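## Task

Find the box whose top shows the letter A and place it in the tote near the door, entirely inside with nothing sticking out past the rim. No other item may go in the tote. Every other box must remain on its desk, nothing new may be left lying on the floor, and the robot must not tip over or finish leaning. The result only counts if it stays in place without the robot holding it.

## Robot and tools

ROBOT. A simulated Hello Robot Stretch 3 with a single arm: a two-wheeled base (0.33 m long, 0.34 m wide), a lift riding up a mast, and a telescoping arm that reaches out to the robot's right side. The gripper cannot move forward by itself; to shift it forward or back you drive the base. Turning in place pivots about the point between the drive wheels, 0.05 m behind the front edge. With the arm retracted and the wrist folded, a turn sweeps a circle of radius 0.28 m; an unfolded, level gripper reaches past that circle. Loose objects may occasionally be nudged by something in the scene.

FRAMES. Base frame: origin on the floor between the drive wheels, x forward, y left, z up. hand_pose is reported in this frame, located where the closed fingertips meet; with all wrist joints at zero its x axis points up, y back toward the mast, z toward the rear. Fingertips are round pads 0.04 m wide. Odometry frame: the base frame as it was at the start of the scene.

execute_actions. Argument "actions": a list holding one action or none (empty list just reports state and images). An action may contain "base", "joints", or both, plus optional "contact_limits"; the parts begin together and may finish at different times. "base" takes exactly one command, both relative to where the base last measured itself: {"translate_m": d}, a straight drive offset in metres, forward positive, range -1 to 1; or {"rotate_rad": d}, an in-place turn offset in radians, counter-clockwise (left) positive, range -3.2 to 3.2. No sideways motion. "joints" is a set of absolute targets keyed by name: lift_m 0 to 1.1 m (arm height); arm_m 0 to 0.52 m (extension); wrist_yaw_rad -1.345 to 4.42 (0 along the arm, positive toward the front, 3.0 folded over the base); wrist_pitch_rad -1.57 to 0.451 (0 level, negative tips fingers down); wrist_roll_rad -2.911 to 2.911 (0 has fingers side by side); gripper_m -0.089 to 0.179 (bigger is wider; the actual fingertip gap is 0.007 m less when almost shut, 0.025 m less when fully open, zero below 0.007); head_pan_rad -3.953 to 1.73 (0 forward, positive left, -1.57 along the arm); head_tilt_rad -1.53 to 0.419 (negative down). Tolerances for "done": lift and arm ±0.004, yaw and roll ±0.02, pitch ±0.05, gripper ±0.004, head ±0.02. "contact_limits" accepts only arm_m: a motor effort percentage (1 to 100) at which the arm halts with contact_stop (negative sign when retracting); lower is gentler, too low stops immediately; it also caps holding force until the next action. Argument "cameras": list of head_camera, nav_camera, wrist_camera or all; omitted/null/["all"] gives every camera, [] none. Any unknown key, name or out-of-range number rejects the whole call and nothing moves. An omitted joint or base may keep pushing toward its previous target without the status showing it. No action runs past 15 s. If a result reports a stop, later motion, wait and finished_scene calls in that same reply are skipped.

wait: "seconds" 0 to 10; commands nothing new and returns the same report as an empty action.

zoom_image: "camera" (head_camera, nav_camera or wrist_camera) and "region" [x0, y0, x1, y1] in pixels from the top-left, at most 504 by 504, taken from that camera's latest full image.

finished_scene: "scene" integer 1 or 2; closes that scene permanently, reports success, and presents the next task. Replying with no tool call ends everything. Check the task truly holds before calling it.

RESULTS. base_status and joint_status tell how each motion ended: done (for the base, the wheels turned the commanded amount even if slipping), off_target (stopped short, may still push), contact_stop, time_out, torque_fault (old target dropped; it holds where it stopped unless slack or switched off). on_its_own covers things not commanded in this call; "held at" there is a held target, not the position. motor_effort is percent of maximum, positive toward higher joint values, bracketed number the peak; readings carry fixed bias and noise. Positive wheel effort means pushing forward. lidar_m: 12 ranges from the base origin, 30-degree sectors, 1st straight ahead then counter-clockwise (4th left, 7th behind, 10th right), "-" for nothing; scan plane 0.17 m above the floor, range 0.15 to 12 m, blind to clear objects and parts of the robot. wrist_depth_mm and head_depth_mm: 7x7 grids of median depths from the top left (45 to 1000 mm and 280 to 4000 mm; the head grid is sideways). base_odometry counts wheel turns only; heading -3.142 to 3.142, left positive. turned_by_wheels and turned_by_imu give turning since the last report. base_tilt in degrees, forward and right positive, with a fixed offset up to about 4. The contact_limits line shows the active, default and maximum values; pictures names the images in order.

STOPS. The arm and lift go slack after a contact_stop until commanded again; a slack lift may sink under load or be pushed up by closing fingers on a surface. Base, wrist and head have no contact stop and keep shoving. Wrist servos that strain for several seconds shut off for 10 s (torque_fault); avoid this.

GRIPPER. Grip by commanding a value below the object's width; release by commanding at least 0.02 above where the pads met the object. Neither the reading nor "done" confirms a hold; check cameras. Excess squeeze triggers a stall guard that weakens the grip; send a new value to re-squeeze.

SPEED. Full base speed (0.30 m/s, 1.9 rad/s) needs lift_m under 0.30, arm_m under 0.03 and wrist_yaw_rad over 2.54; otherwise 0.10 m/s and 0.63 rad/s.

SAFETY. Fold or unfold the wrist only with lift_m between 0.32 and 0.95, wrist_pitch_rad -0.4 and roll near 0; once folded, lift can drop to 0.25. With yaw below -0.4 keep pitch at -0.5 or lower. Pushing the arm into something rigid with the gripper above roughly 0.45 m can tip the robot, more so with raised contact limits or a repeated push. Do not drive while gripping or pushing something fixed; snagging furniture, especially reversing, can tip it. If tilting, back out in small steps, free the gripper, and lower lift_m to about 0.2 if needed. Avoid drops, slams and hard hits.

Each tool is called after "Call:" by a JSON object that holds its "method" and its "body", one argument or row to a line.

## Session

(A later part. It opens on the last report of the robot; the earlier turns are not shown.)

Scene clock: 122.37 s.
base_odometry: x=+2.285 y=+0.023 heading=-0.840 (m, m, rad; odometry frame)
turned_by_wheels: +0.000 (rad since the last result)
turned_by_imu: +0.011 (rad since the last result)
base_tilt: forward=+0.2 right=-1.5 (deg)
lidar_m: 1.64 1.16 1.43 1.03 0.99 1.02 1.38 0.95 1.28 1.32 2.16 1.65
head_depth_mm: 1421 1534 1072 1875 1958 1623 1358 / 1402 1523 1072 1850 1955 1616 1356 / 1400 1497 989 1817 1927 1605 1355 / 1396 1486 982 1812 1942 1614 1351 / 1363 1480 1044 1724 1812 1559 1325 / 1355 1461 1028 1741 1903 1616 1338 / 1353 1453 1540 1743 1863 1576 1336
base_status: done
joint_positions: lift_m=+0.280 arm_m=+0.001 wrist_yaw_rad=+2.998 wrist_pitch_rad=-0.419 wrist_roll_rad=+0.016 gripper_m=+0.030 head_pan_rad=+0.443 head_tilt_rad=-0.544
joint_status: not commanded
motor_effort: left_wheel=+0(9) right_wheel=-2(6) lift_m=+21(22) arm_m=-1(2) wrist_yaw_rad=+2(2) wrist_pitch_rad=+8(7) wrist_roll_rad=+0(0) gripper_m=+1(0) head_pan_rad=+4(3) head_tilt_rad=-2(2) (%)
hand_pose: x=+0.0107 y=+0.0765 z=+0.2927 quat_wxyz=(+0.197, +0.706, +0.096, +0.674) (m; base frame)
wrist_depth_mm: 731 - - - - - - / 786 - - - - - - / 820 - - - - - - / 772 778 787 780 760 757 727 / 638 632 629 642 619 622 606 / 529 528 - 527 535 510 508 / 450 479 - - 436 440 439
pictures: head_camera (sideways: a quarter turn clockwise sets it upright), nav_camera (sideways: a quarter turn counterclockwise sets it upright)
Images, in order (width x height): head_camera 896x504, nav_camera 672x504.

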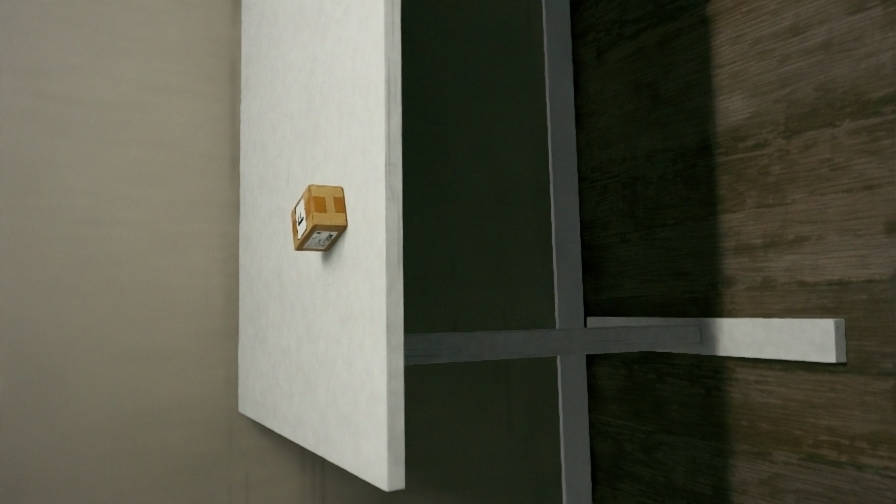

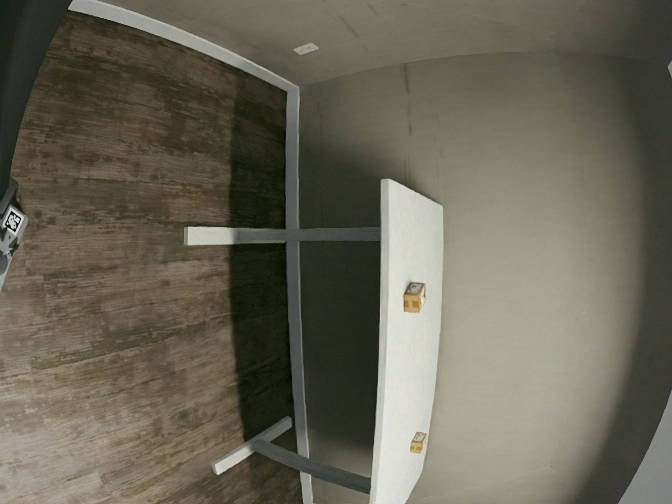

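Looks like F. Check the others.

Call:
{"method": "execute_actions", "body": {
  "actions": [
    {"base":{"translate_m":0.7},"joints":{"head_pan_rad":0.1}}
  ],
  "cameras": ["nav_camera","head_camera"]
}}

Scene clock: 128.77 s.
base_odometry: x=+2.753 y=-0.498 heading=-0.840 (m, m, rad; odometry frame)
turned_by_wheels: +0.000 (rad since the last result)
turned_by_imu: +0.008 (rad since the last result)
base_tilt: forward=+0.2 right=-1.5 (deg)
lidar_m: 1.07 1.02 0.68 1.40 1.35 1.39 1.89 1.59 1.63 2.02 1.95 0.99
head_depth_mm: 1067 1172 1079 720 541 433 1259 / 1027 1117 1070 716 540 432 378 / 984 1069 1062 713 538 431 358 / 944 1024 1053 709 535 429 358 / 901 976 1023 704 532 429 357 / 872 936 979 700 530 427 356 / 839 900 956 697 529 424 355
base_status: done
joint_positions: lift_m=+0.280 arm_m=+0.001 wrist_yaw_rad=+2.998 wrist_pitch_rad=-0.419 wrist_roll_rad=+0.016 gripper_m=+0.030 head_pan_rad=+0.107 head_tilt_rad=-0.544
joint_status: all done
motor_effort: left_wheel=+0(8) right_wheel=-3(4) lift_m=+22(21) arm_m=-2(1) wrist_yaw_rad=+2(2) wrist_pitch_rad=+7(8) wrist_roll_rad=+1(0) gripper_m=+1(0) head_pan_rad=-3(29) head_tilt_rad=-1(2) (%)
hand_pose: x=+0.0107 y=+0.0765 z=+0.2927 quat_wxyz=(+0.197, +0.706, +0.096, +0.674) (m; base frame)
wrist_depth_mm: - - - - - 911 796 / - - - - - - 818 / - - - - 896 940 848 / 807 774 802 779 739 767 741 / 624 625 647 616 614 637 620 / 533 520 - 526 525 511 513 / 445 480 - - 424 444 442
pictures: head_camera (sideways: a quarter turn clockwise sets it upright), nav_camera (sideways: a quarter turn counterclockwise sets it upright)
Images, in order (width x height): head_camera 896x504, nav_camera 672x504.

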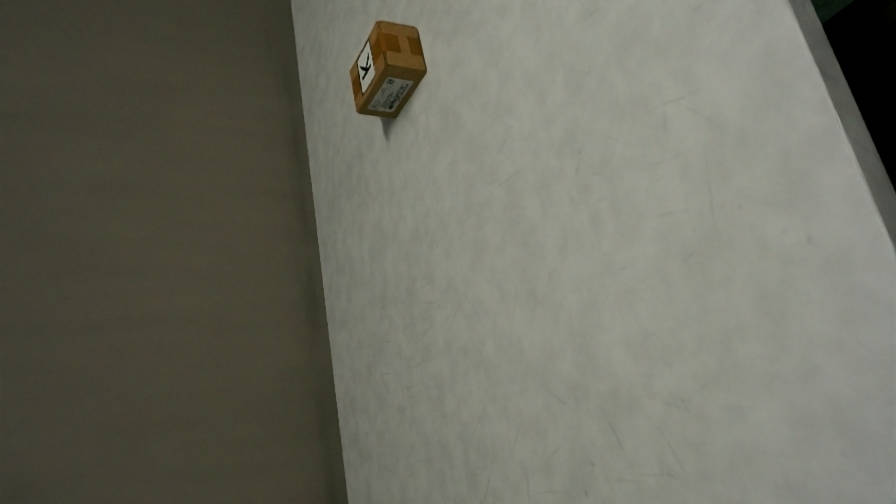

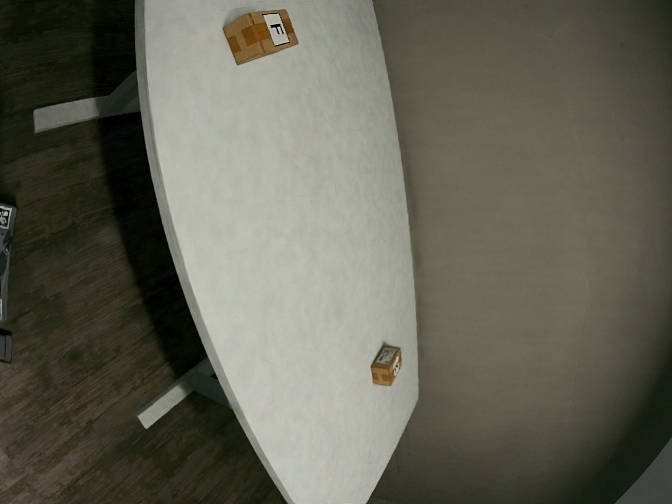

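Very close to that desk; back off and look at the third desk.

Call:
{"method": "execute_actions", "body": {
  "actions": [
    {"base":{"translate_m":-0.4},"joints":{"head_pan_rad":-1.0,"head_tilt_rad":-0.4}}
  ],
  "cameras": ["nav_camera","head_camera"]
}}

Scene clock: 136.07 s.
base_odometry: x=+2.486 y=-0.200 heading=-0.840 (m, m, rad; odometry frame)
turned_by_wheels: +0.000 (rad since the last result)
turned_by_imu: -0.002 (rad since the last result)
base_tilt: forward=+0.2 right=-1.5 (deg)
lidar_m: 1.42 0.92 1.41 1.19 1.15 1.18 1.59 1.21 1.39 2.04 2.17 1.35
head_depth_mm: 2265 2404 2488 2667 2367 1869 1527 / 2258 2367 2465 2649 2367 1868 1497 / 2258 2419 2505 2750 2472 1859 1499 / 2282 2393 2501 2709 2480 1853 1504 / 2292 2421 2402 2680 2360 1860 1488 / 2282 2421 2587 2767 2412 1853 1497 / 2285 2460 2573 2778 2411 1844 1480
base_status: done
joint_positions: lift_m=+0.280 arm_m=+0.001 wrist_yaw_rad=+2.998 wrist_pitch_rad=-0.419 wrist_roll_rad=+0.016 gripper_m=+0.030 head_pan_rad=-0.993 head_tilt_rad=-0.408
joint_status: all done
motor_effort: left_wheel=+0(5) right_wheel=-2(10) lift_m=+22(22) arm_m=-2(1) wrist_yaw_rad=+2(2) wrist_pitch_rad=+8(8) wrist_roll_rad=+0(0) gripper_m=+0(0) head_pan_rad=-3(42) head_tilt_rad=+2(12) (%)
hand_pose: x=+0.0107 y=+0.0765 z=+0.2927 quat_wxyz=(+0.197, +0.706, +0.096, +0.674) (m; base frame)
wrist_depth_mm: 845 - - - - - - / 895 - - - - - - / 934 - - - - - 905 / 783 779 761 786 783 730 761 / 636 629 631 645 621 618 599 / 532 526 - 528 532 512 518 / 445 471 - - 425 446 449
pictures: head_camera (sideways: a quarter turn clockwise sets it upright), nav_camera (sideways: a quarter turn counterclockwise sets it upright)
Images, in order (width x height): head_camera 896x504, nav_camera 672x504.

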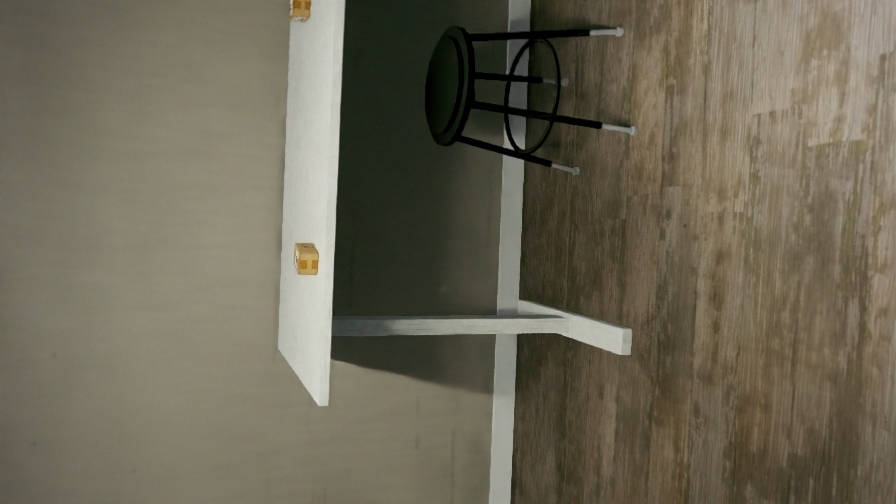

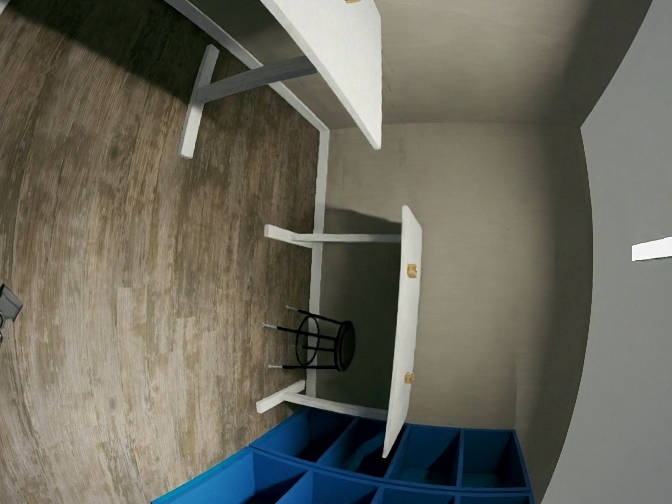

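Call:
{"method": "execute_actions", "body": {
  "actions": [
    {"base":{"rotate_rad":-1.15},"joints":{"head_pan_rad":0,"head_tilt_rad":-0.5}}
  ],
  "cameras": []
}}

Call:
{"method": "execute_actions", "body": {
  "actions": [
    {"base":{"translate_m":1}}
  ],
  "cameras": []
}}

Call:
{"method": "execute_actions", "body": {
  "actions": [
    {"base":{"translate_m":0.25},"joints":{"lift_m":0.6}}
  ],
  "cameras": ["nav_camera","head_camera"]
}}

Scene clock: 146.47 s.
base_odometry: x=+2.486 y=-0.200 heading=-1.989 (m, m, rad; odometry frame)
turned_by_wheels: -1.150 (rad since the last result)
turned_by_imu: -1.166 (rad since the last result)
base_tilt: forward=+0.2 right=-1.5 (deg)
lidar_m: 2.07 2.18 1.35 1.36 0.93 1.23 1.14 1.15 1.46 1.22 1.40 2.03
head_depth_mm: 2343 2483 2616 2709 2175 1724 1387 / 2297 2438 2658 2832 2169 1698 1399 / 2281 2435 2617 2665 2162 1698 1404 / 2275 2418 2642 2688 2168 1703 1392 / 2259 2363 2634 2758 2169 1705 1397 / 2220 2328 2594 2751 2154 1682 1388 / 2234 2312 2501 2666 2112 1666 1386
base_status: done
joint_positions: lift_m=+0.280 arm_m=+0.001 wrist_yaw_rad=+2.998 wrist_pitch_rad=-0.419 wrist_roll_rad=+0.016 gripper_m=+0.030 head_pan_rad=-0.007 head_tilt_rad=-0.494
joint_status: all done
motor_effort: left_wheel=+1(9) right_wheel=-4(10) lift_m=+22(22) arm_m=-1(1) wrist_yaw_rad=+2(2) wrist_pitch_rad=+7(8) wrist_roll_rad=+0(0) gripper_m=+0(0) head_pan_rad=+2(40) head_tilt_rad=-2(11) (%)
hand_pose: x=+0.0107 y=+0.0765 z=+0.2927 quat_wxyz=(+0.197, +0.706, +0.096, +0.674) (m; base frame)
wrist_depth_mm: - - - - - - - / - - - - - - - / - - - - - - 979 / 783 773 765 772 768 772 762 / 620 637 642 637 622 625 619 / 525 530 - 538 535 512 509 / 448 483 - - 435 451 438
pictures: none
No camera images: the call's "cameras" was empty. Leave "cameras" out to get every camera's image.

Scene clock: 151.47 s.
base_odometry: x=+2.079 y=-1.114 heading=-1.989 (m, m, rad; odometry frame)
turned_by_wheels: +0.000 (rad since the last result)
turned_by_imu: +0.011 (rad since the last result)
base_tilt: forward=+0.3 right=-1.5 (deg)
lidar_m: 0.93 1.23 1.58 0.99 1.49 1.55 2.13 2.16 1.57 1.11 1.27 1.12
head_depth_mm: 1444 1558 1185 1850 1982 1655 1400 / 1418 1547 1261 1811 1233 1659 1404 / 1406 1527 1249 1799 1232 1654 1408 / 1398 1486 1244 1780 1884 1640 1397 / 1388 1507 1231 1759 1930 1682 1395 / 1379 1460 1211 1729 1894 1681 1386 / 1349 1458 1205 1701 1865 1683 1385
base_status: done
joint_positions: lift_m=+0.280 arm_m=+0.001 wrist_yaw_rad=+2.999 wrist_pitch_rad=-0.419 wrist_roll_rad=+0.016 gripper_m=+0.030 head_pan_rad=-0.007 head_tilt_rad=-0.495
joint_status: not commanded
motor_effort: left_wheel=+1(10) right_wheel=-3(4) lift_m=+22(22) arm_m=-1(1) wrist_yaw_rad=+2(2) wrist_pitch_rad=+7(8) wrist_roll_rad=+0(0) gripper_m=+0(0) head_pan_rad=+3(3) head_tilt_rad=-2(2) (%)
hand_pose: x=+0.0107 y=+0.0765 z=+0.2927 quat_wxyz=(+0.197, +0.706, +0.096, +0.674) (m; base frame)
wrist_depth_mm: - - - - - - - / - - - - - - - / - - - - - - - / 778 792 780 791 759 773 764 / 623 645 649 649 609 629 620 / 516 526 - 534 534 519 523 / 451 477 - - 434 447 437
pictures: none
No camera images: the call's "cameras" was empty. Leave "cameras" out to get every camera's image.

Scene clock: 155.23 s.
base_odometry: x=+1.978 y=-1.343 heading=-1.989 (m, m, rad; odometry frame)
turned_by_wheels: +0.000 (rad since the last result)
turned_by_imu: +0.003 (rad since the last result)
base_tilt: forward=+0.2 right=-1.5 (deg)
lidar_m: 0.68 1.01 1.61 1.04 1.03 1.75 2.37 1.74 1.16 1.23 1.14 0.89
head_depth_mm: 1220 1313 1274 799 1143 1035 1342 / 1204 1292 1256 790 1104 971 1404 / 1190 1288 1255 788 1107 1000 1370 / 1185 1269 1238 785 1163 1619 1369 / 1170 1256 1233 779 1628 1694 1389 / 1162 1239 1225 776 1592 1675 1381 / 1152 1228 1200 771 1563 1656 1392
base_status: done
joint_positions: lift_m=+0.600 arm_m=+0.001 wrist_yaw_rad=+2.999 wrist_pitch_rad=-0.419 wrist_roll_rad=+0.016 gripper_m=+0.030 head_pan_rad=-0.007 head_tilt_rad=-0.495
joint_status: all done
motor_effort: left_wheel=+1(9) right_wheel=-3(7) lift_m=+36(38) arm_m=-2(2) wrist_yaw_rad=+2(2) wrist_pitch_rad=+8(8) wrist_roll_rad=+0(1) gripper_m=+0(1) head_pan_rad=+2(3) head_tilt_rad=-2(1) (%)
hand_pose: x=+0.0107 y=+0.0765 z=+0.6121 quat_wxyz=(+0.197, +0.706, +0.096, +0.674) (m; base frame)
wrist_depth_mm: - - - - - - - / - - - - - - - / - - - - - - - / - - - - - - - / - - - - - - - / 924 938 - 937 950 881 883 / 793 782 - 772 757 798 778
pictures: head_camera (sideways: a quarter turn clockwise sets it upright), nav_camera (sideways: a quarter turn counterclockwise sets it upright)
Images, in order (width x height): head_camera 896x504, nav_camera 672x504.

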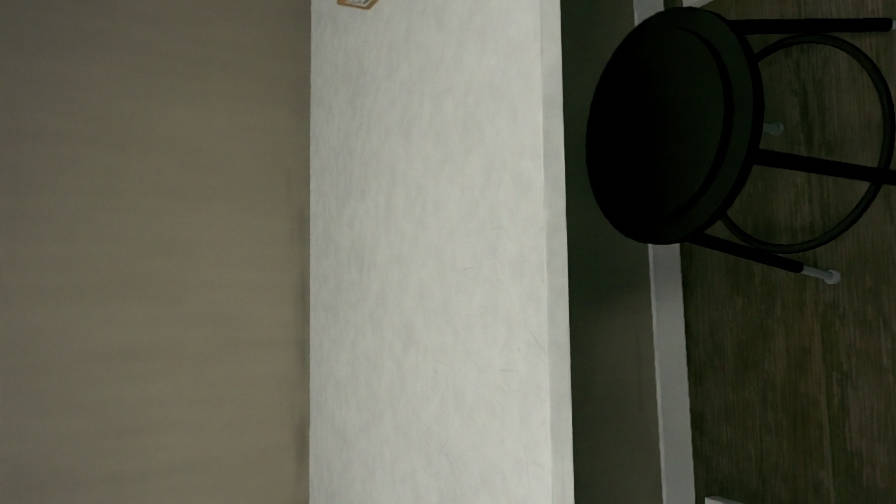

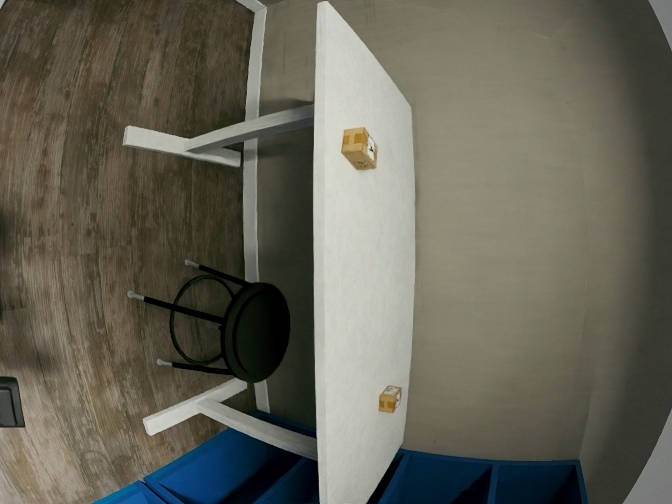

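Call:
{"method": "execute_actions", "body": {
  "actions": [
    {"base":{"rotate_rad":1.62},"joints":{"lift_m":0.94,"head_pan_rad":-1.15}}
  ],
  "cameras": ["nav_camera","head_camera"]
}}

Scene clock: 164.63 s.
base_odometry: x=+1.978 y=-1.343 heading=-0.369 (m, m, rad; odometry frame)
turned_by_wheels: +1.620 (rad since the last result)
turned_by_imu: +1.647 (rad since the last result)
base_tilt: forward=+0.2 right=-1.5 (deg)
lidar_m: 1.03 1.54 1.76 2.37 1.75 1.16 1.42 1.14 0.89 0.68 1.01 1.59
head_depth_mm: 1141 1225 1266 801 659 1619 1450 / 1190 1265 1266 796 1591 1666 1475 / 1226 1309 1254 748 1675 1715 1407 / 1258 1371 1245 721 1713 1616 1389 / 1323 1411 1245 783 1792 1580 1369 / 1355 1468 1560 816 1897 1706 1399 / 1420 1532 1671 860 1982 1672 1390
base_status: done
joint_positions: lift_m=+0.940 arm_m=+0.001 wrist_yaw_rad=+2.999 wrist_pitch_rad=-0.419 wrist_roll_rad=+0.016 gripper_m=+0.030 head_pan_rad=-1.143 head_tilt_rad=-0.495
joint_status: all done
motor_effort: left_wheel=-5(8) right_wheel=+4(8) lift_m=+36(42) arm_m=-2(1) wrist_yaw_rad=+2(1) wrist_pitch_rad=+7(8) wrist_roll_rad=+0(0) gripper_m=+1(0) head_pan_rad=-3(40) head_tilt_rad=-1(2) (%)
hand_pose: x=+0.0107 y=+0.0765 z=+0.9521 quat_wxyz=(+0.197, +0.706, +0.096, +0.674) (m; base frame)
wrist_depth_mm: - - - - - - 849 / - - - - - - - / - - - - - - - / - - - - - - - / - - - - - - - / - - - - - - - / - - - - - - -
pictures: head_camera (sideways: a quarter turn clockwise sets it upright), nav_camera (sideways: a quarter turn counterclockwise sets it upright)
Images, in order (width x height): head_camera 896x504, nav_camera 672x504.

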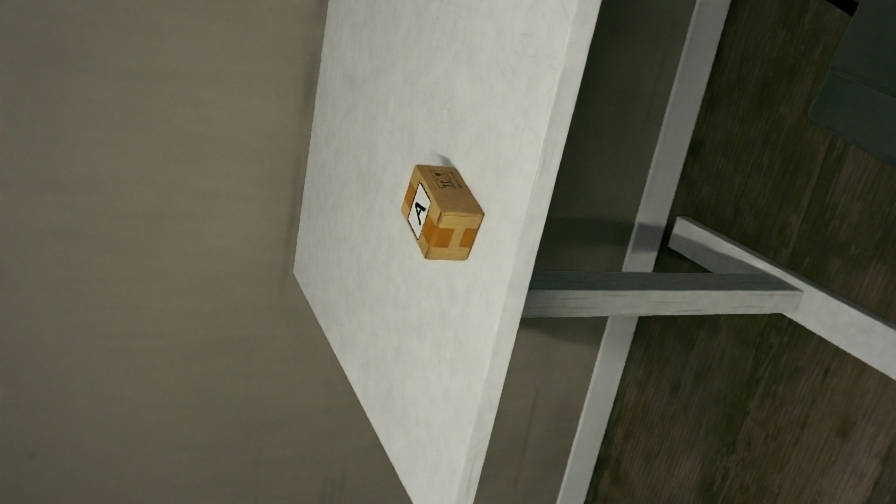

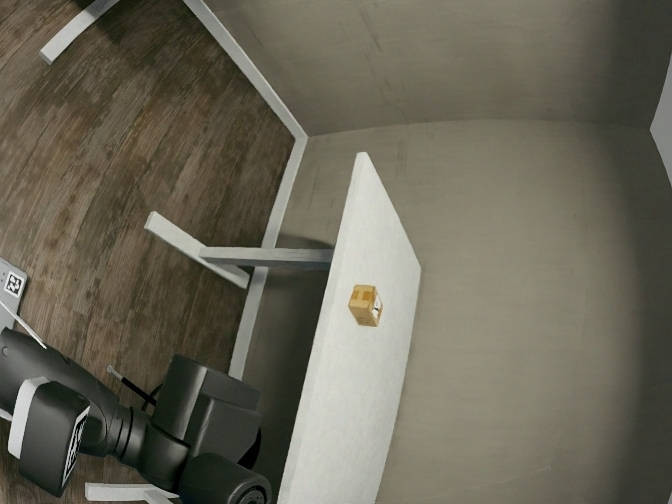

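Call:
{"method": "execute_actions", "body": {
  "actions": [
    {"base":{"translate_m":0.36},"joints":{"wrist_yaw_rad":-0.38,"gripper_m":0.175,"head_pan_rad":-1.6}}
  ],
  "cameras": []
}}

Call:
{"method": "execute_actions", "body": {
  "actions": [
    {"joints":{"lift_m":1.06,"wrist_pitch_rad":-0.5,"arm_m":0.1}}
  ],
  "cameras": []
}}

Call:
{"method": "execute_actions", "body": {
  "actions": [
    {"joints":{"arm_m":0.33}}
  ]
}}

Scene clock: 180.80 s.
base_odometry: x=+2.314 y=-1.473 heading=-0.370 (m, m, rad; odometry frame)
turned_by_wheels: +0.000 (rad since the last result)
turned_by_imu: +0.005 (rad since the last result)
base_tilt: forward=+0.2 right=-1.5 (deg)
lidar_m: 1.14 0.68 1.55 2.39 2.45 1.50 1.50 1.11 0.84 0.90 1.40 1.21
head_depth_mm: 1181 1278 1285 804 1656 1749 - / 1176 1260 1272 794 1643 1756 - / 1176 1264 1259 714 1631 1730 - / 1164 1242 1243 789 1605 1702 1423 / 1149 1245 1235 786 1064 1542 1319 / 1153 1234 1231 778 1054 1635 1388 / 1138 1228 1309 775 1566 1660 1383
base_status: done
joint_positions: lift_m=+0.940 arm_m=+0.001 wrist_yaw_rad=-0.377 wrist_pitch_rad=-0.419 wrist_roll_rad=+0.016 gripper_m=+0.175 head_pan_rad=-1.593 head_tilt_rad=-0.495
joint_status: all done
motor_effort: left_wheel=-5(5) right_wheel=+3(7) lift_m=+37(37) arm_m=-2(2) wrist_yaw_rad=-3(5) wrist_pitch_rad=+8(7) wrist_roll_rad=+0(0) gripper_m=+0(85) head_pan_rad=-3(29) head_tilt_rad=-2(2) (%)
hand_pose: x=-0.1041 y=-0.3539 z=+0.9521 quat_wxyz=(+0.646, +0.013, -0.712, -0.275) (m; base frame)
wrist_depth_mm: 793 863 944 893 875 825 868 / 467 475 379 463 457 454 559 / 312 311 329 363 - - - / - 743 - - 949 - - / - - - - 821 - - / - 816 - - - - - / - - - - - - -
pictures: none
No camera images: the call's "cameras" was empty. Leave "cameras" out to get every camera's image.

Scene clock: 182.77 s.
base_odometry: x=+2.314 y=-1.473 heading=-0.370 (m, m, rad; odometry frame)
turned_by_wheels: +0.000 (rad since the last result)
turned_by_imu: +0.000 (rad since the last result)
base_tilt: forward=+0.3 right=-1.5 (deg)
lidar_m: 1.15 0.68 1.55 2.39 2.46 1.50 1.49 1.11 0.84 0.90 1.40 1.21
head_depth_mm: 1193 - - - - 1679 1375 / 1174 1245 - - - 1723 1401 / 1179 1248 - - - 1712 1410 / 1167 1250 1237 877 - 1692 1394 / 1156 1238 1231 785 1107 1535 1324 / 1149 1242 1224 776 1058 1636 1392 / 1142 1223 1305 776 1574 1671 1376
base_status: not commanded
joint_positions: lift_m=+1.060 arm_m=+0.100 wrist_yaw_rad=-0.378 wrist_pitch_rad=-0.512 wrist_roll_rad=+0.016 gripper_m=+0.175 head_pan_rad=-1.593 head_tilt_rad=-0.495
joint_status: all done
motor_effort: left_wheel=-5(6) right_wheel=+4(3) lift_m=+37(38) arm_m=+4(5) wrist_yaw_rad=-3(3) wrist_pitch_rad=+4(4) wrist_roll_rad=+0(0) gripper_m=+2(0) head_pan_rad=-3(4) head_tilt_rad=-1(1) (%)
hand_pose: x=-0.0997 y=-0.4412 z=+1.0519 quat_wxyz=(+0.633, +0.045, -0.710, -0.305) (m; base frame)
wrist_depth_mm: 775 851 878 989 976 889 943 / 668 644 656 655 645 646 637 / 488 480 436 476 483 473 475 / 387 387 351 387 380 414 - / 317 319 320 341 818 903 - / 284 290 - - - - - / - - - - - - -
pictures: none
No camera images: the call's "cameras" was empty. Leave "cameras" out to get every camera's image.

Scene clock: 185.70 s.
base_odometry: x=+2.314 y=-1.473 heading=-0.370 (m, m, rad; odometry frame)
turned_by_wheels: +0.000 (rad since the last result)
turned_by_imu: +0.001 (rad since the last result)
base_tilt: forward=+0.2 right=-1.5 (deg)
lidar_m: 1.15 0.68 1.54 2.39 2.45 1.50 1.50 1.11 0.84 0.90 1.40 1.21
head_depth_mm: 1191 - 1186 802 1658 1700 1369 / 1177 1293 1175 757 1657 1714 1393 / 1179 - - 683 1629 1689 1395 / 1160 1234 - 748 1611 1692 1392 / 1157 1242 1224 784 1063 1546 1326 / 1155 1232 1219 776 1068 1645 1393 / 1143 1221 1306 774 1574 1659 1379
base_status: not commanded
joint_positions: lift_m=+1.060 arm_m=+0.330 wrist_yaw_rad=-0.378 wrist_pitch_rad=-0.512 wrist_roll_rad=+0.016 gripper_m=+0.175 head_pan_rad=-1.593 head_tilt_rad=-0.495
joint_status: all done
motor_effort: left_wheel=-5(5) right_wheel=+4(4) lift_m=+37(37) arm_m=+3(4) wrist_yaw_rad=-2(3) wrist_pitch_rad=+5(5) wrist_roll_rad=+0(0) gripper_m=+1(2) head_pan_rad=-4(4) head_tilt_rad=-2(2) (%)
hand_pose: x=-0.0997 y=-0.6712 z=+1.0519 quat_wxyz=(+0.633, +0.045, -0.710, -0.305) (m; base frame)
wrist_depth_mm: 602 659 719 804 897 951 972 / 626 650 647 640 632 648 596 / 484 481 478 473 472 476 469 / 379 386 380 381 383 378 380 / 323 317 317 319 316 316 312 / 281 273 272 212 268 268 278 / - 233 240 185 231 237 -
pictures: head_camera (sideways: a quarter turn clockwise sets it upright), nav_camera (sideways: a quarter turn counterclockwise sets it upright), wrist_camera
Images, in order (width x height): head_camera 896x504, nav_camera 672x504, wrist_camera 644x364.

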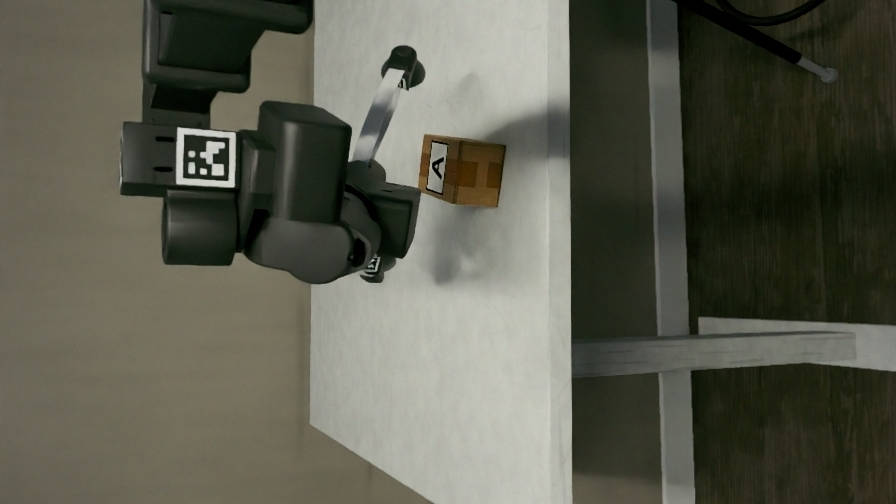

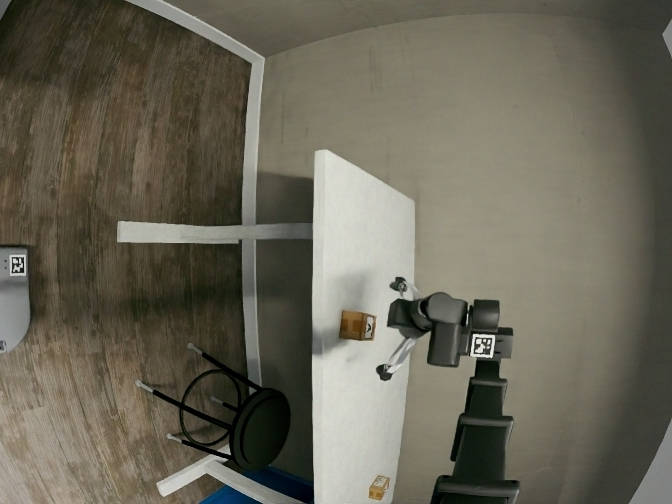

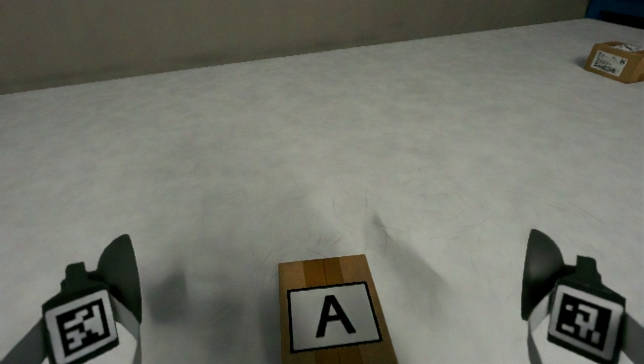

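Call:
{"method": "execute_actions", "body": {
  "actions": [
    {"joints":{"arm_m":0.322,"lift_m":0.983}}
  ],
  "cameras": ["wrist_camera"]
}}

Call:
{"method": "execute_actions", "body": {
  "actions": [
    {"joints":{"gripper_m":0.02}}
  ],
  "cameras": []
}}

Call:
{"method": "execute_actions", "body": {
  "actions": [
    {"joints":{"lift_m":1.04}}
  ],
  "cameras": ["wrist_camera"]
}}

Call:
{"method": "execute_actions", "body": {
  "actions": [
    {"joints":{"arm_m":0,"wrist_yaw_rad":0.6}}
  ],
  "cameras": ["wrist_camera"]
}}

Scene clock: 194.07 s.
base_odometry: x=+2.314 y=-1.473 heading=-0.370 (m, m, rad; odometry frame)
turned_by_wheels: +0.000 (rad since the last result)
turned_by_imu: +0.001 (rad since the last result)
base_tilt: forward=+0.2 right=-1.5 (deg)
lidar_m: 1.15 0.68 1.55 2.39 2.45 1.50 1.50 1.11 0.85 0.90 1.40 1.21
head_depth_mm: 1189 1276 1354 - 1664 1693 1374 / 1181 1266 1174 756 1637 1712 1402 / 1167 1259 - - 1647 1699 1403 / 1166 1260 1307 - 1622 1696 1394 / 1162 1249 1231 780 1058 1553 1333 / 1146 1233 1226 774 1056 1642 1391 / 1133 1233 1303 772 1569 1672 1389
base_status: not commanded
joint_positions: lift_m=+0.983 arm_m=+0.322 wrist_yaw_rad=-0.378 wrist_pitch_rad=-0.512 wrist_roll_rad=+0.016 gripper_m=+0.175 head_pan_rad=-1.593 head_tilt_rad=-0.495
joint_status: all done
motor_effort: left_wheel=-5(5) right_wheel=+4(3) lift_m=+21(29) arm_m=-2(2) wrist_yaw_rad=-2(2) wrist_pitch_rad=+5(5) wrist_roll_rad=+0(0) gripper_m=+0(0) head_pan_rad=-4(4) head_tilt_rad=-1(2) (%)
hand_pose: x=-0.0997 y=-0.6639 z=+0.9755 quat_wxyz=(+0.633, +0.045, -0.710, -0.305) (m; base frame)
wrist_depth_mm: 597 639 665 662 645 631 588 / 439 430 435 428 430 425 421 / 324 325 320 316 316 318 315 / 258 257 255 172 255 252 253 / 213 214 213 143 204 210 210 / 187 183 182 126 131 180 185 / - 157 158 140 154 157 -
pictures: wrist_camera
Images, in order (width x height): wrist_camera 644x364.

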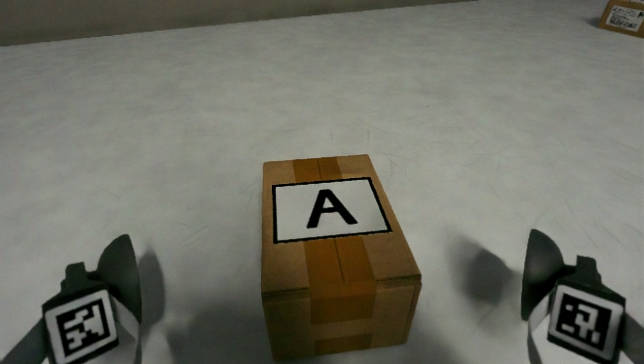

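Scene clock: 196.10 s.
base_odometry: x=+2.314 y=-1.473 heading=-0.370 (m, m, rad; odometry frame)
turned_by_wheels: +0.000 (rad since the last result)
turned_by_imu: +0.000 (rad since the last result)
base_tilt: forward=+0.2 right=-1.5 (deg)
lidar_m: 1.15 0.69 1.55 2.39 2.44 1.50 1.50 1.11 0.84 0.90 1.40 1.21
head_depth_mm: 1190 1280 1352 - 1669 1703 1373 / 1189 1273 1163 755 1651 1697 1405 / 1174 1251 - - 1627 1692 1414 / 1160 1258 1312 - 1615 1689 1390 / 1152 1243 1229 785 1059 1545 1326 / 1155 1235 1222 778 1060 1633 1369 / 1145 1222 1303 770 1574 1661 1378
base_status: not commanded
joint_positions: lift_m=+0.983 arm_m=+0.322 wrist_yaw_rad=-0.379 wrist_pitch_rad=-0.513 wrist_roll_rad=+0.016 gripper_m=+0.021 head_pan_rad=-1.593 head_tilt_rad=-0.495
joint_status: all done
motor_effort: left_wheel=-5(5) right_wheel=+4(3) lift_m=+21(21) arm_m=-2(2) wrist_yaw_rad=-1(1) wrist_pitch_rad=+5(5) wrist_roll_rad=+0(0) gripper_m=-20(96) head_pan_rad=-4(4) head_tilt_rad=-2(2) (%)
hand_pose: x=-0.0997 y=-0.6636 z=+0.9752 quat_wxyz=(+0.632, +0.045, -0.710, -0.306) (m; base frame)
wrist_depth_mm: 610 631 668 643 644 647 577 / 429 436 433 428 419 421 426 / 324 323 318 318 317 317 313 / 258 256 254 171 253 251 251 / 213 213 211 142 208 211 209 / 183 183 126 126 125 180 178 / 160 159 150 139 150 157 157
pictures: none
No camera images: the call's "cameras" was empty. Leave "cameras" out to get every camera's image.

Scene clock: 197.47 s.
base_odometry: x=+2.314 y=-1.473 heading=-0.370 (m, m, rad; odometry frame)
turned_by_wheels: +0.000 (rad since the last result)
turned_by_imu: +0.000 (rad since the last result)
base_tilt: forward=+0.2 right=-1.5 (deg)
lidar_m: 1.15 0.68 1.55 2.39 2.45 1.50 1.50 1.11 0.85 0.90 1.40 1.21
head_depth_mm: 1185 1250 1093 800 1649 1713 1366 / 1182 1241 1225 756 1647 1701 1401 / 1175 1230 - 682 1625 1700 1410 / 1165 1247 - 748 1617 1687 1394 / 1159 1245 1225 784 1063 1550 1330 / 1153 1235 1211 780 1062 1638 1388 / 1138 1224 1296 772 1582 1660 1386
base_status: not commanded
joint_positions: lift_m=+1.040 arm_m=+0.322 wrist_yaw_rad=-0.379 wrist_pitch_rad=-0.521 wrist_roll_rad=+0.016 gripper_m=+0.021 head_pan_rad=-1.593 head_tilt_rad=-0.495
joint_status: all done
motor_effort: left_wheel=-5(5) right_wheel=+4(4) lift_m=+37(37) arm_m=-1(1) wrist_yaw_rad=-2(1) wrist_pitch_rad=+8(8) wrist_roll_rad=+0(0) gripper_m=-20(19) head_pan_rad=-4(4) head_tilt_rad=-2(2) (%)
hand_pose: x=-0.0993 y=-0.6626 z=+1.0300 quat_wxyz=(+0.631, +0.048, -0.710, -0.308) (m; base frame)
wrist_depth_mm: 606 679 735 798 881 859 851 / 574 567 576 580 561 551 563 / 436 426 436 427 429 426 419 / 345 342 345 173 342 339 338 / 285 285 289 142 280 282 285 / 247 247 125 125 126 242 243 / 215 214 204 138 203 212 212
pictures: wrist_camera
Images, in order (width x height): wrist_camera 644x364.

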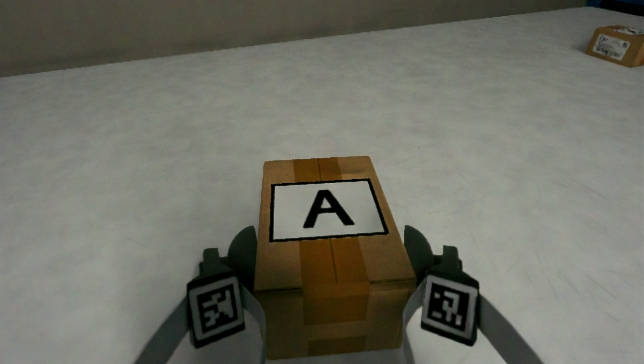

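Scene clock: 201.03 s.
base_odometry: x=+2.314 y=-1.473 heading=-0.370 (m, m, rad; odometry frame)
turned_by_wheels: +0.000 (rad since the last result)
turned_by_imu: +0.001 (rad since the last result)
base_tilt: forward=+0.2 right=-1.5 (deg)
lidar_m: 1.15 0.68 1.55 2.39 2.45 1.50 1.50 1.11 0.85 0.90 1.40 1.21
head_depth_mm: 1182 1273 1304 - - - - / 1172 1281 1267 918 - - - / 1176 1263 1258 912 - - - / 1165 1250 1247 829 1126 - - / 1151 1238 1223 828 - - - / 1148 1232 1227 822 - - 1313 / 1139 1224 1308 774 381 326 1349
base_status: not commanded
joint_positions: lift_m=+1.040 arm_m=+0.001 wrist_yaw_rad=+0.599 wrist_pitch_rad=-0.521 wrist_roll_rad=+0.016 gripper_m=+0.021 head_pan_rad=-1.593 head_tilt_rad=-0.495
joint_status: all done
motor_effort: left_wheel=-4(5) right_wheel=+3(4) lift_m=+37(37) arm_m=-2(2) wrist_yaw_rad=+1(5) wrist_pitch_rad=+9(8) wrist_roll_rad=+1(0) gripper_m=-20(19) head_pan_rad=-3(2) head_tilt_rad=-2(1) (%)
hand_pose: x=+0.0971 y=-0.3192 z=+1.0299 quat_wxyz=(+0.702, +0.376, -0.604, +0.024) (m; base frame)
wrist_depth_mm: 876 - - - - 854 808 / 886 - - - 556 563 553 / 970 - - - 422 429 425 / - - - 172 - 351 337 / - - - 142 822 - 326 / - - 125 125 125 - - / - - - 139 - - -
pictures: wrist_camera
Images, in order (width x height): wrist_camera 644x364.

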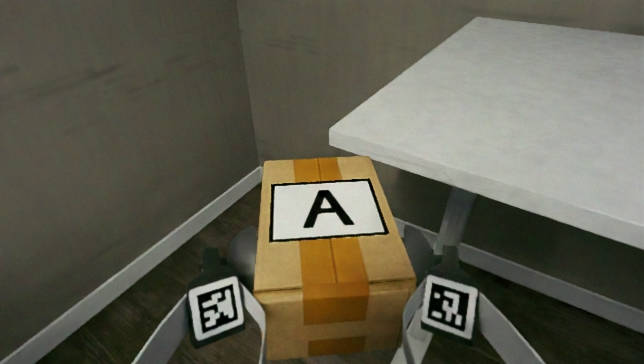

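Call:
{"method": "execute_actions", "body": {
  "actions": [
    {"base":{"rotate_rad":2.12},"joints":{"lift_m":0.6,"wrist_pitch_rad":-0.4,"wrist_yaw_rad":1.5,"head_pan_rad":0,"head_tilt_rad":-0.8}}
  ],
  "cameras": []
}}

Call:
{"method": "execute_actions", "body": {
  "actions": [
    {"base":{"translate_m":0.3},"joints":{"lift_m":0.28,"wrist_yaw_rad":2.8}}
  ],
  "cameras": []
}}

Call:
{"method": "execute_actions", "body": {
  "actions": [
    {"base":{"translate_m":1}}
  ],
  "cameras": []
}}

Call:
{"method": "execute_actions", "body": {
  "actions": [
    {"base":{"translate_m":0.7}}
  ],
  "cameras": ["nav_camera"]
}}

Scene clock: 217.90 s.
base_odometry: x=+2.314 y=-1.473 heading=+1.750 (m, m, rad; odometry frame)
turned_by_wheels: +2.120 (rad since the last result)
turned_by_imu: +2.155 (rad since the last result)
base_tilt: forward=+0.2 right=-1.5 (deg)
lidar_m: 2.46 1.50 1.62 1.11 1.43 0.90 1.41 1.20 1.15 0.68 1.58 2.39
head_depth_mm: 2081 2327 2355 1892 1581 1352 1194 / 2201 2413 2337 1896 1569 1356 1188 / 2288 2589 2330 1863 1577 1352 1192 / 2410 2689 2313 1861 1578 1359 1191 / 2559 2746 2326 1883 1568 1359 1181 / 2670 2881 2276 1868 1562 1341 1180 / 2764 2682 2116 1861 1567 1345 1175
base_status: done
joint_positions: lift_m=+0.600 arm_m=+0.001 wrist_yaw_rad=+1.498 wrist_pitch_rad=-0.429 wrist_roll_rad=+0.016 gripper_m=+0.021 head_pan_rad=-0.007 head_tilt_rad=-0.790
joint_status: all done
motor_effort: left_wheel=-4(8) right_wheel=+4(10) lift_m=+22(33) arm_m=-2(2) wrist_yaw_rad=+2(5) wrist_pitch_rad=+11(11) wrist_roll_rad=+1(0) gripper_m=-19(18) head_pan_rad=+4(43) head_tilt_rad=-3(16) (%)
hand_pose: x=+0.2010 y=-0.1619 z=+0.6105 quat_wxyz=(+0.606, +0.583, -0.408, +0.355) (m; base frame)
wrist_depth_mm: - - - - - - - / - - - - - - - / - - - - - - - / - - - 172 - - - / - - - 142 - - - / 912 926 126 125 126 904 918 / 774 804 741 138 731 777 765
pictures: none
No camera images: the call's "cameras" was empty. Leave "cameras" out to get every camera's image.

Scene clock: 222.30 s.
base_odometry: x=+2.260 y=-1.177 heading=+1.750 (m, m, rad; odometry frame)
turned_by_wheels: +0.000 (rad since the last result)
turned_by_imu: +0.004 (rad since the last result)
base_tilt: forward=+0.2 right=-1.5 (deg)
lidar_m: 2.20 1.72 1.30 1.44 0.99 1.18 1.67 1.34 0.80 1.33 1.42 2.13
head_depth_mm: 1874 2081 2217 1872 1589 1356 1190 / 1943 2173 2274 1895 1559 1355 1192 / 2049 2270 2309 1882 1570 1356 1178 / 2162 2405 2331 1866 1569 1358 1189 / 2238 2567 2315 1859 1559 1351 1180 / 2412 2658 2310 1851 1570 1348 1184 / 2517 2800 2124 1860 1557 1348 1175
base_status: done
joint_positions: lift_m=+0.280 arm_m=+0.001 wrist_yaw_rad=+2.798 wrist_pitch_rad=-0.429 wrist_roll_rad=+0.016 gripper_m=+0.021 head_pan_rad=-0.007 head_tilt_rad=-0.791
joint_status: all done
motor_effort: left_wheel=-5(12) right_wheel=+4(11) lift_m=+22(20) arm_m=-2(2) wrist_yaw_rad=+3(5) wrist_pitch_rad=+11(11) wrist_roll_rad=+0(0) gripper_m=-20(20) head_pan_rad=+3(2) head_tilt_rad=-3(3) (%)
hand_pose: x=+0.0539 y=+0.0644 z=+0.2905 quat_wxyz=(+0.267, +0.711, +0.028, +0.649) (m; base frame)
wrist_depth_mm: - - - - - - - / - - - - - - - / - - - - - - 986 / - 784 772 171 754 772 760 / - 610 613 142 600 608 597 / 505 544 126 126 126 506 508 / 448 - - 138 416 439 435
pictures: none
No camera images: the call's "cameras" was empty. Leave "cameras" out to get every camera's image.

Scene clock: 227.30 s.
base_odometry: x=+2.082 y=-0.193 heading=+1.750 (m, m, rad; odometry frame)
turned_by_wheels: +0.000 (rad since the last result)
turned_by_imu: +0.010 (rad since the last result)
base_tilt: forward=+0.2 right=-1.5 (deg)
lidar_m: 1.30 0.85 0.96 0.99 1.76 1.87 2.15 1.57 1.35 1.36 1.31 1.26
head_depth_mm: 1094 1209 1354 1521 1579 1366 1196 / 1145 1280 1422 1646 1582 1367 1197 / 1200 1348 1515 1738 1579 1349 1187 / 1261 1419 1613 1805 1573 1349 1187 / 1331 1523 1712 1884 1559 1354 1180 / 1403 1602 1847 1847 1553 1353 1183 / 1492 1705 2019 1855 1560 1349 1179
base_status: done
joint_positions: lift_m=+0.280 arm_m=+0.001 wrist_yaw_rad=+2.798 wrist_pitch_rad=-0.429 wrist_roll_rad=+0.016 gripper_m=+0.021 head_pan_rad=-0.007 head_tilt_rad=-0.791
joint_status: not commanded
motor_effort: left_wheel=-5(9) right_wheel=+3(11) lift_m=+22(22) arm_m=-1(2) wrist_yaw_rad=+2(2) wrist_pitch_rad=+12(11) wrist_roll_rad=+1(0) gripper_m=-20(20) head_pan_rad=+3(2) head_tilt_rad=-3(3) (%)
hand_pose: x=+0.0538 y=+0.0645 z=+0.2905 quat_wxyz=(+0.267, +0.711, +0.028, +0.649) (m; base frame)
wrist_depth_mm: - 884 - - - 989 - / - 951 - - - - - / - 953 931 881 872 920 - / - 763 783 171 763 714 749 / - 627 631 142 607 597 587 / 516 528 125 126 126 509 514 / 448 - - 138 419 432 441
pictures: none
No camera images: the call's "cameras" was empty. Leave "cameras" out to get every camera's image.

Scene clock: 231.43 s.
base_odometry: x=+1.957 y=+0.495 heading=+1.750 (m, m, rad; odometry frame)
turned_by_wheels: +0.000 (rad since the last result)
turned_by_imu: +0.007 (rad since the last result)
base_tilt: forward=+0.2 right=-1.5 (deg)
lidar_m: 0.68 0.92 2.36 0.56 1.27 2.17 2.83 2.19 1.68 0.94 0.68 0.66
head_depth_mm: 550 607 682 774 889 1053 1175 / 574 640 723 826 961 1155 1184 / 604 674 766 882 1048 1259 1185 / 635 715 817 949 1146 1317 1182 / 672 759 877 1030 1256 1347 1190 / 707 814 941 1125 1405 1347 1175 / 753 869 1019 1237 1491 1337 1181
base_status: done
joint_positions: lift_m=+0.280 arm_m=+0.001 wrist_yaw_rad=+2.798 wrist_pitch_rad=-0.429 wrist_roll_rad=+0.016 gripper_m=+0.021 head_pan_rad=-0.007 head_tilt_rad=-0.791
joint_status: not commanded
motor_effort: left_wheel=-5(8) right_wheel=+3(9) lift_m=+23(23) arm_m=-1(1) wrist_yaw_rad=+2(2) wrist_pitch_rad=+11(11) wrist_roll_rad=+0(0) gripper_m=-19(20) head_pan_rad=+2(2) head_tilt_rad=-3(3) (%)
hand_pose: x=+0.0538 y=+0.0645 z=+0.2905 quat_wxyz=(+0.267, +0.711, +0.028, +0.649) (m; base frame)
wrist_depth_mm: - 541 725 - - - - / - - 747 - - - - / - 794 766 - - - 920 / - 669 709 171 751 760 737 / - 622 605 143 595 606 599 / 506 531 125 125 126 507 504 / 448 - - 138 414 435 433
pictures: nav_camera (sideways: a quarter turn counterclockwise sets it upright)
Images, in order (width x height): nav_camera 672x504.

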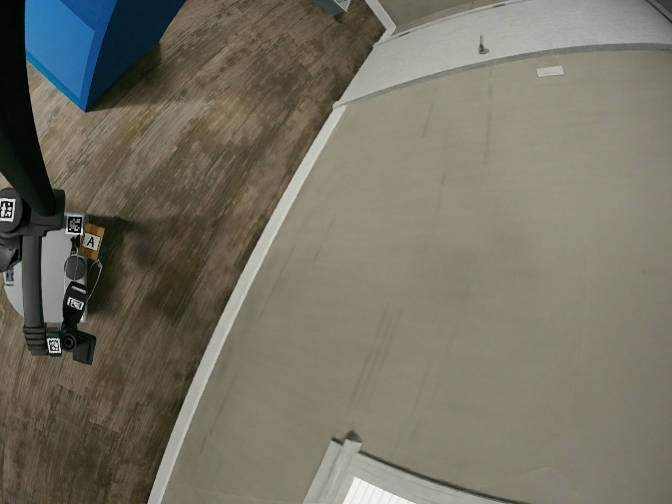

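Call:
{"method": "execute_actions", "body": {
  "actions": [
    {"base":{"translate_m":0.17}}
  ],
  "cameras": []
}}

Call:
{"method": "execute_actions", "body": {
  "actions": [
    {"base":{"rotate_rad":1.02}}
  ],
  "cameras": []
}}

Call:
{"method": "execute_actions", "body": {
  "actions": [
    {"base":{"translate_m":1},"joints":{"head_tilt_rad":-1.0}}
  ],
  "cameras": ["nav_camera","head_camera"]
}}

Scene clock: 238.90 s.
base_odometry: x=+1.927 y=+0.663 heading=+1.749 (m, m, rad; odometry frame)
turned_by_wheels: +0.000 (rad since the last result)
turned_by_imu: +0.002 (rad since the last result)
base_tilt: forward=+0.2 right=-1.5 (deg)
lidar_m: 0.53 0.72 1.85 0.65 0.61 1.44 2.99 2.28 1.79 0.73 0.53 0.51
head_depth_mm: 417 463 517 585 675 801 981 / 439 486 548 627 729 878 1082 / 458 513 581 670 788 973 1151 / 483 545 621 721 869 1071 1190 / 511 577 667 781 954 1215 1183 / 540 613 717 855 1063 1289 1183 / 572 661 774 941 1206 1343 1179
base_status: done
joint_positions: lift_m=+0.280 arm_m=+0.001 wrist_yaw_rad=+2.798 wrist_pitch_rad=-0.429 wrist_roll_rad=+0.016 gripper_m=+0.021 head_pan_rad=-0.007 head_tilt_rad=-0.791
joint_status: not commanded
motor_effort: left_wheel=-4(9) right_wheel=+4(12) lift_m=+22(22) arm_m=-2(1) wrist_yaw_rad=+2(2) wrist_pitch_rad=+12(11) wrist_roll_rad=+0(0) gripper_m=-20(20) head_pan_rad=+1(2) head_tilt_rad=-3(3) (%)
hand_pose: x=+0.0538 y=+0.0645 z=+0.2905 quat_wxyz=(+0.267, +0.711, +0.028, +0.649) (m; base frame)
wrist_depth_mm: 526 672 - - - - 784 / - 662 - - - - 776 / - 675 919 - - - 762 / - 699 761 172 749 747 695 / - 625 629 142 603 599 589 / 513 534 125 126 125 509 502 / 450 - - 138 418 432 431
pictures: none
No camera images: the call's "cameras" was empty. Leave "cameras" out to get every camera's image.

Scene clock: 240.90 s.
base_odometry: x=+1.927 y=+0.663 heading=+2.769 (m, m, rad; odometry frame)
turned_by_wheels: +1.020 (rad since the last result)
turned_by_imu: +1.035 (rad since the last result)
base_tilt: forward=+0.2 right=-1.5 (deg)
lidar_m: 1.68 0.67 0.59 1.38 3.23 2.29 1.79 0.75 0.53 0.51 0.52 0.70
head_depth_mm: 1381 1384 1465 1475 1475 1329 1184 / 1950 1982 1973 1829 1588 1356 1178 / 2279 2601 2326 1873 1581 1360 1191 / 2273 2588 2236 1891 1576 1357 1179 / 2288 2579 2195 1867 1564 1350 1175 / 2290 2530 2300 1853 1562 1354 1189 / 2251 2564 2279 1858 1558 1357 1178
base_status: done
joint_positions: lift_m=+0.280 arm_m=+0.001 wrist_yaw_rad=+2.798 wrist_pitch_rad=-0.429 wrist_roll_rad=+0.016 gripper_m=+0.021 head_pan_rad=-0.007 head_tilt_rad=-0.791
joint_status: not commanded
motor_effort: left_wheel=-5(10) right_wheel=+3(9) lift_m=+22(22) arm_m=-1(2) wrist_yaw_rad=+2(2) wrist_pitch_rad=+11(12) wrist_roll_rad=+0(0) gripper_m=-19(20) head_pan_rad=+3(3) head_tilt_rad=-3(3) (%)
hand_pose: x=+0.0538 y=+0.0645 z=+0.2905 quat_wxyz=(+0.267, +0.711, +0.028, +0.649) (m; base frame)
wrist_depth_mm: - - - - 585 589 673 / - - - - 636 654 - / - - - 936 671 743 909 / - 767 785 172 709 748 743 / - 612 617 142 598 612 582 / 511 531 126 125 126 509 510 / 448 - - 138 418 438 434
pictures: none
No camera images: the call's "cameras" was empty. Leave "cameras" out to get every camera's image.

Scene clock: 245.90 s.
base_odometry: x=+0.996 y=+1.027 heading=+2.769 (m, m, rad; odometry frame)
turned_by_wheels: +0.000 (rad since the last result)
turned_by_imu: +0.011 (rad since the last result)
base_tilt: forward=+0.2 right=-1.5 (deg)
lidar_m: 1.57 1.62 2.18 0.68 0.53 0.67 2.08 0.69 0.50 0.48 0.49 0.63
head_depth_mm: 1403 1371 1365 1385 1341 1245 1129 / 1509 1745 1773 1574 1384 1246 1130 / 1503 1750 1808 1562 1386 1254 1130 / 1493 1747 1801 1528 1392 1239 1122 / 1484 1751 1796 1517 1386 1242 1121 / 1471 1734 1782 1531 1378 1241 1125 / 1483 1746 1781 1544 1379 1234 1124
base_status: done
joint_positions: lift_m=+0.280 arm_m=+0.001 wrist_yaw_rad=+2.798 wrist_pitch_rad=-0.429 wrist_roll_rad=+0.016 gripper_m=+0.021 head_pan_rad=-0.007 head_tilt_rad=-0.988
joint_status: all done
motor_effort: left_wheel=-5(9) right_wheel=+3(11) lift_m=+22(22) arm_m=-2(1) wrist_yaw_rad=+2(2) wrist_pitch_rad=+12(12) wrist_roll_rad=+1(0) gripper_m=-18(19) head_pan_rad=+3(3) head_tilt_rad=-4(13) (%)
hand_pose: x=+0.0538 y=+0.0645 z=+0.2905 quat_wxyz=(+0.267, +0.711, +0.028, +0.649) (m; base frame)
wrist_depth_mm: 539 - - - - - - / - - - - - - - / - 934 - - - - - / - 739 775 172 749 743 737 / - 618 631 142 601 610 620 / 509 537 126 126 126 509 511 / 447 - - 138 416 443 438
pictures: head_camera (sideways: a quarter turn clockwise sets it upright), nav_camera (sideways: a quarter turn counterclockwise sets it upright)
Images, in order (width x height): head_camera 896x504, nav_camera 672x504.

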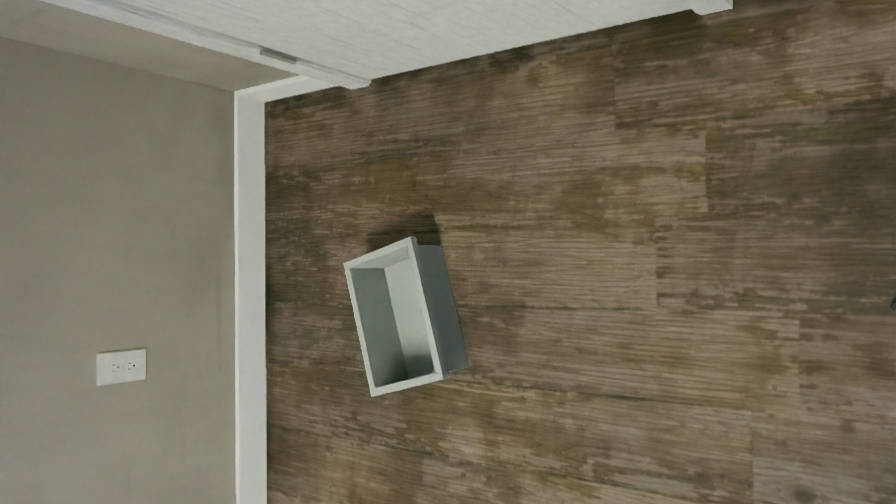

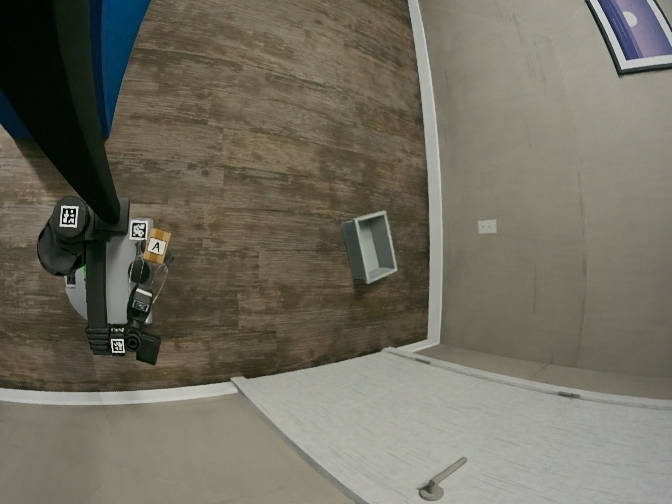

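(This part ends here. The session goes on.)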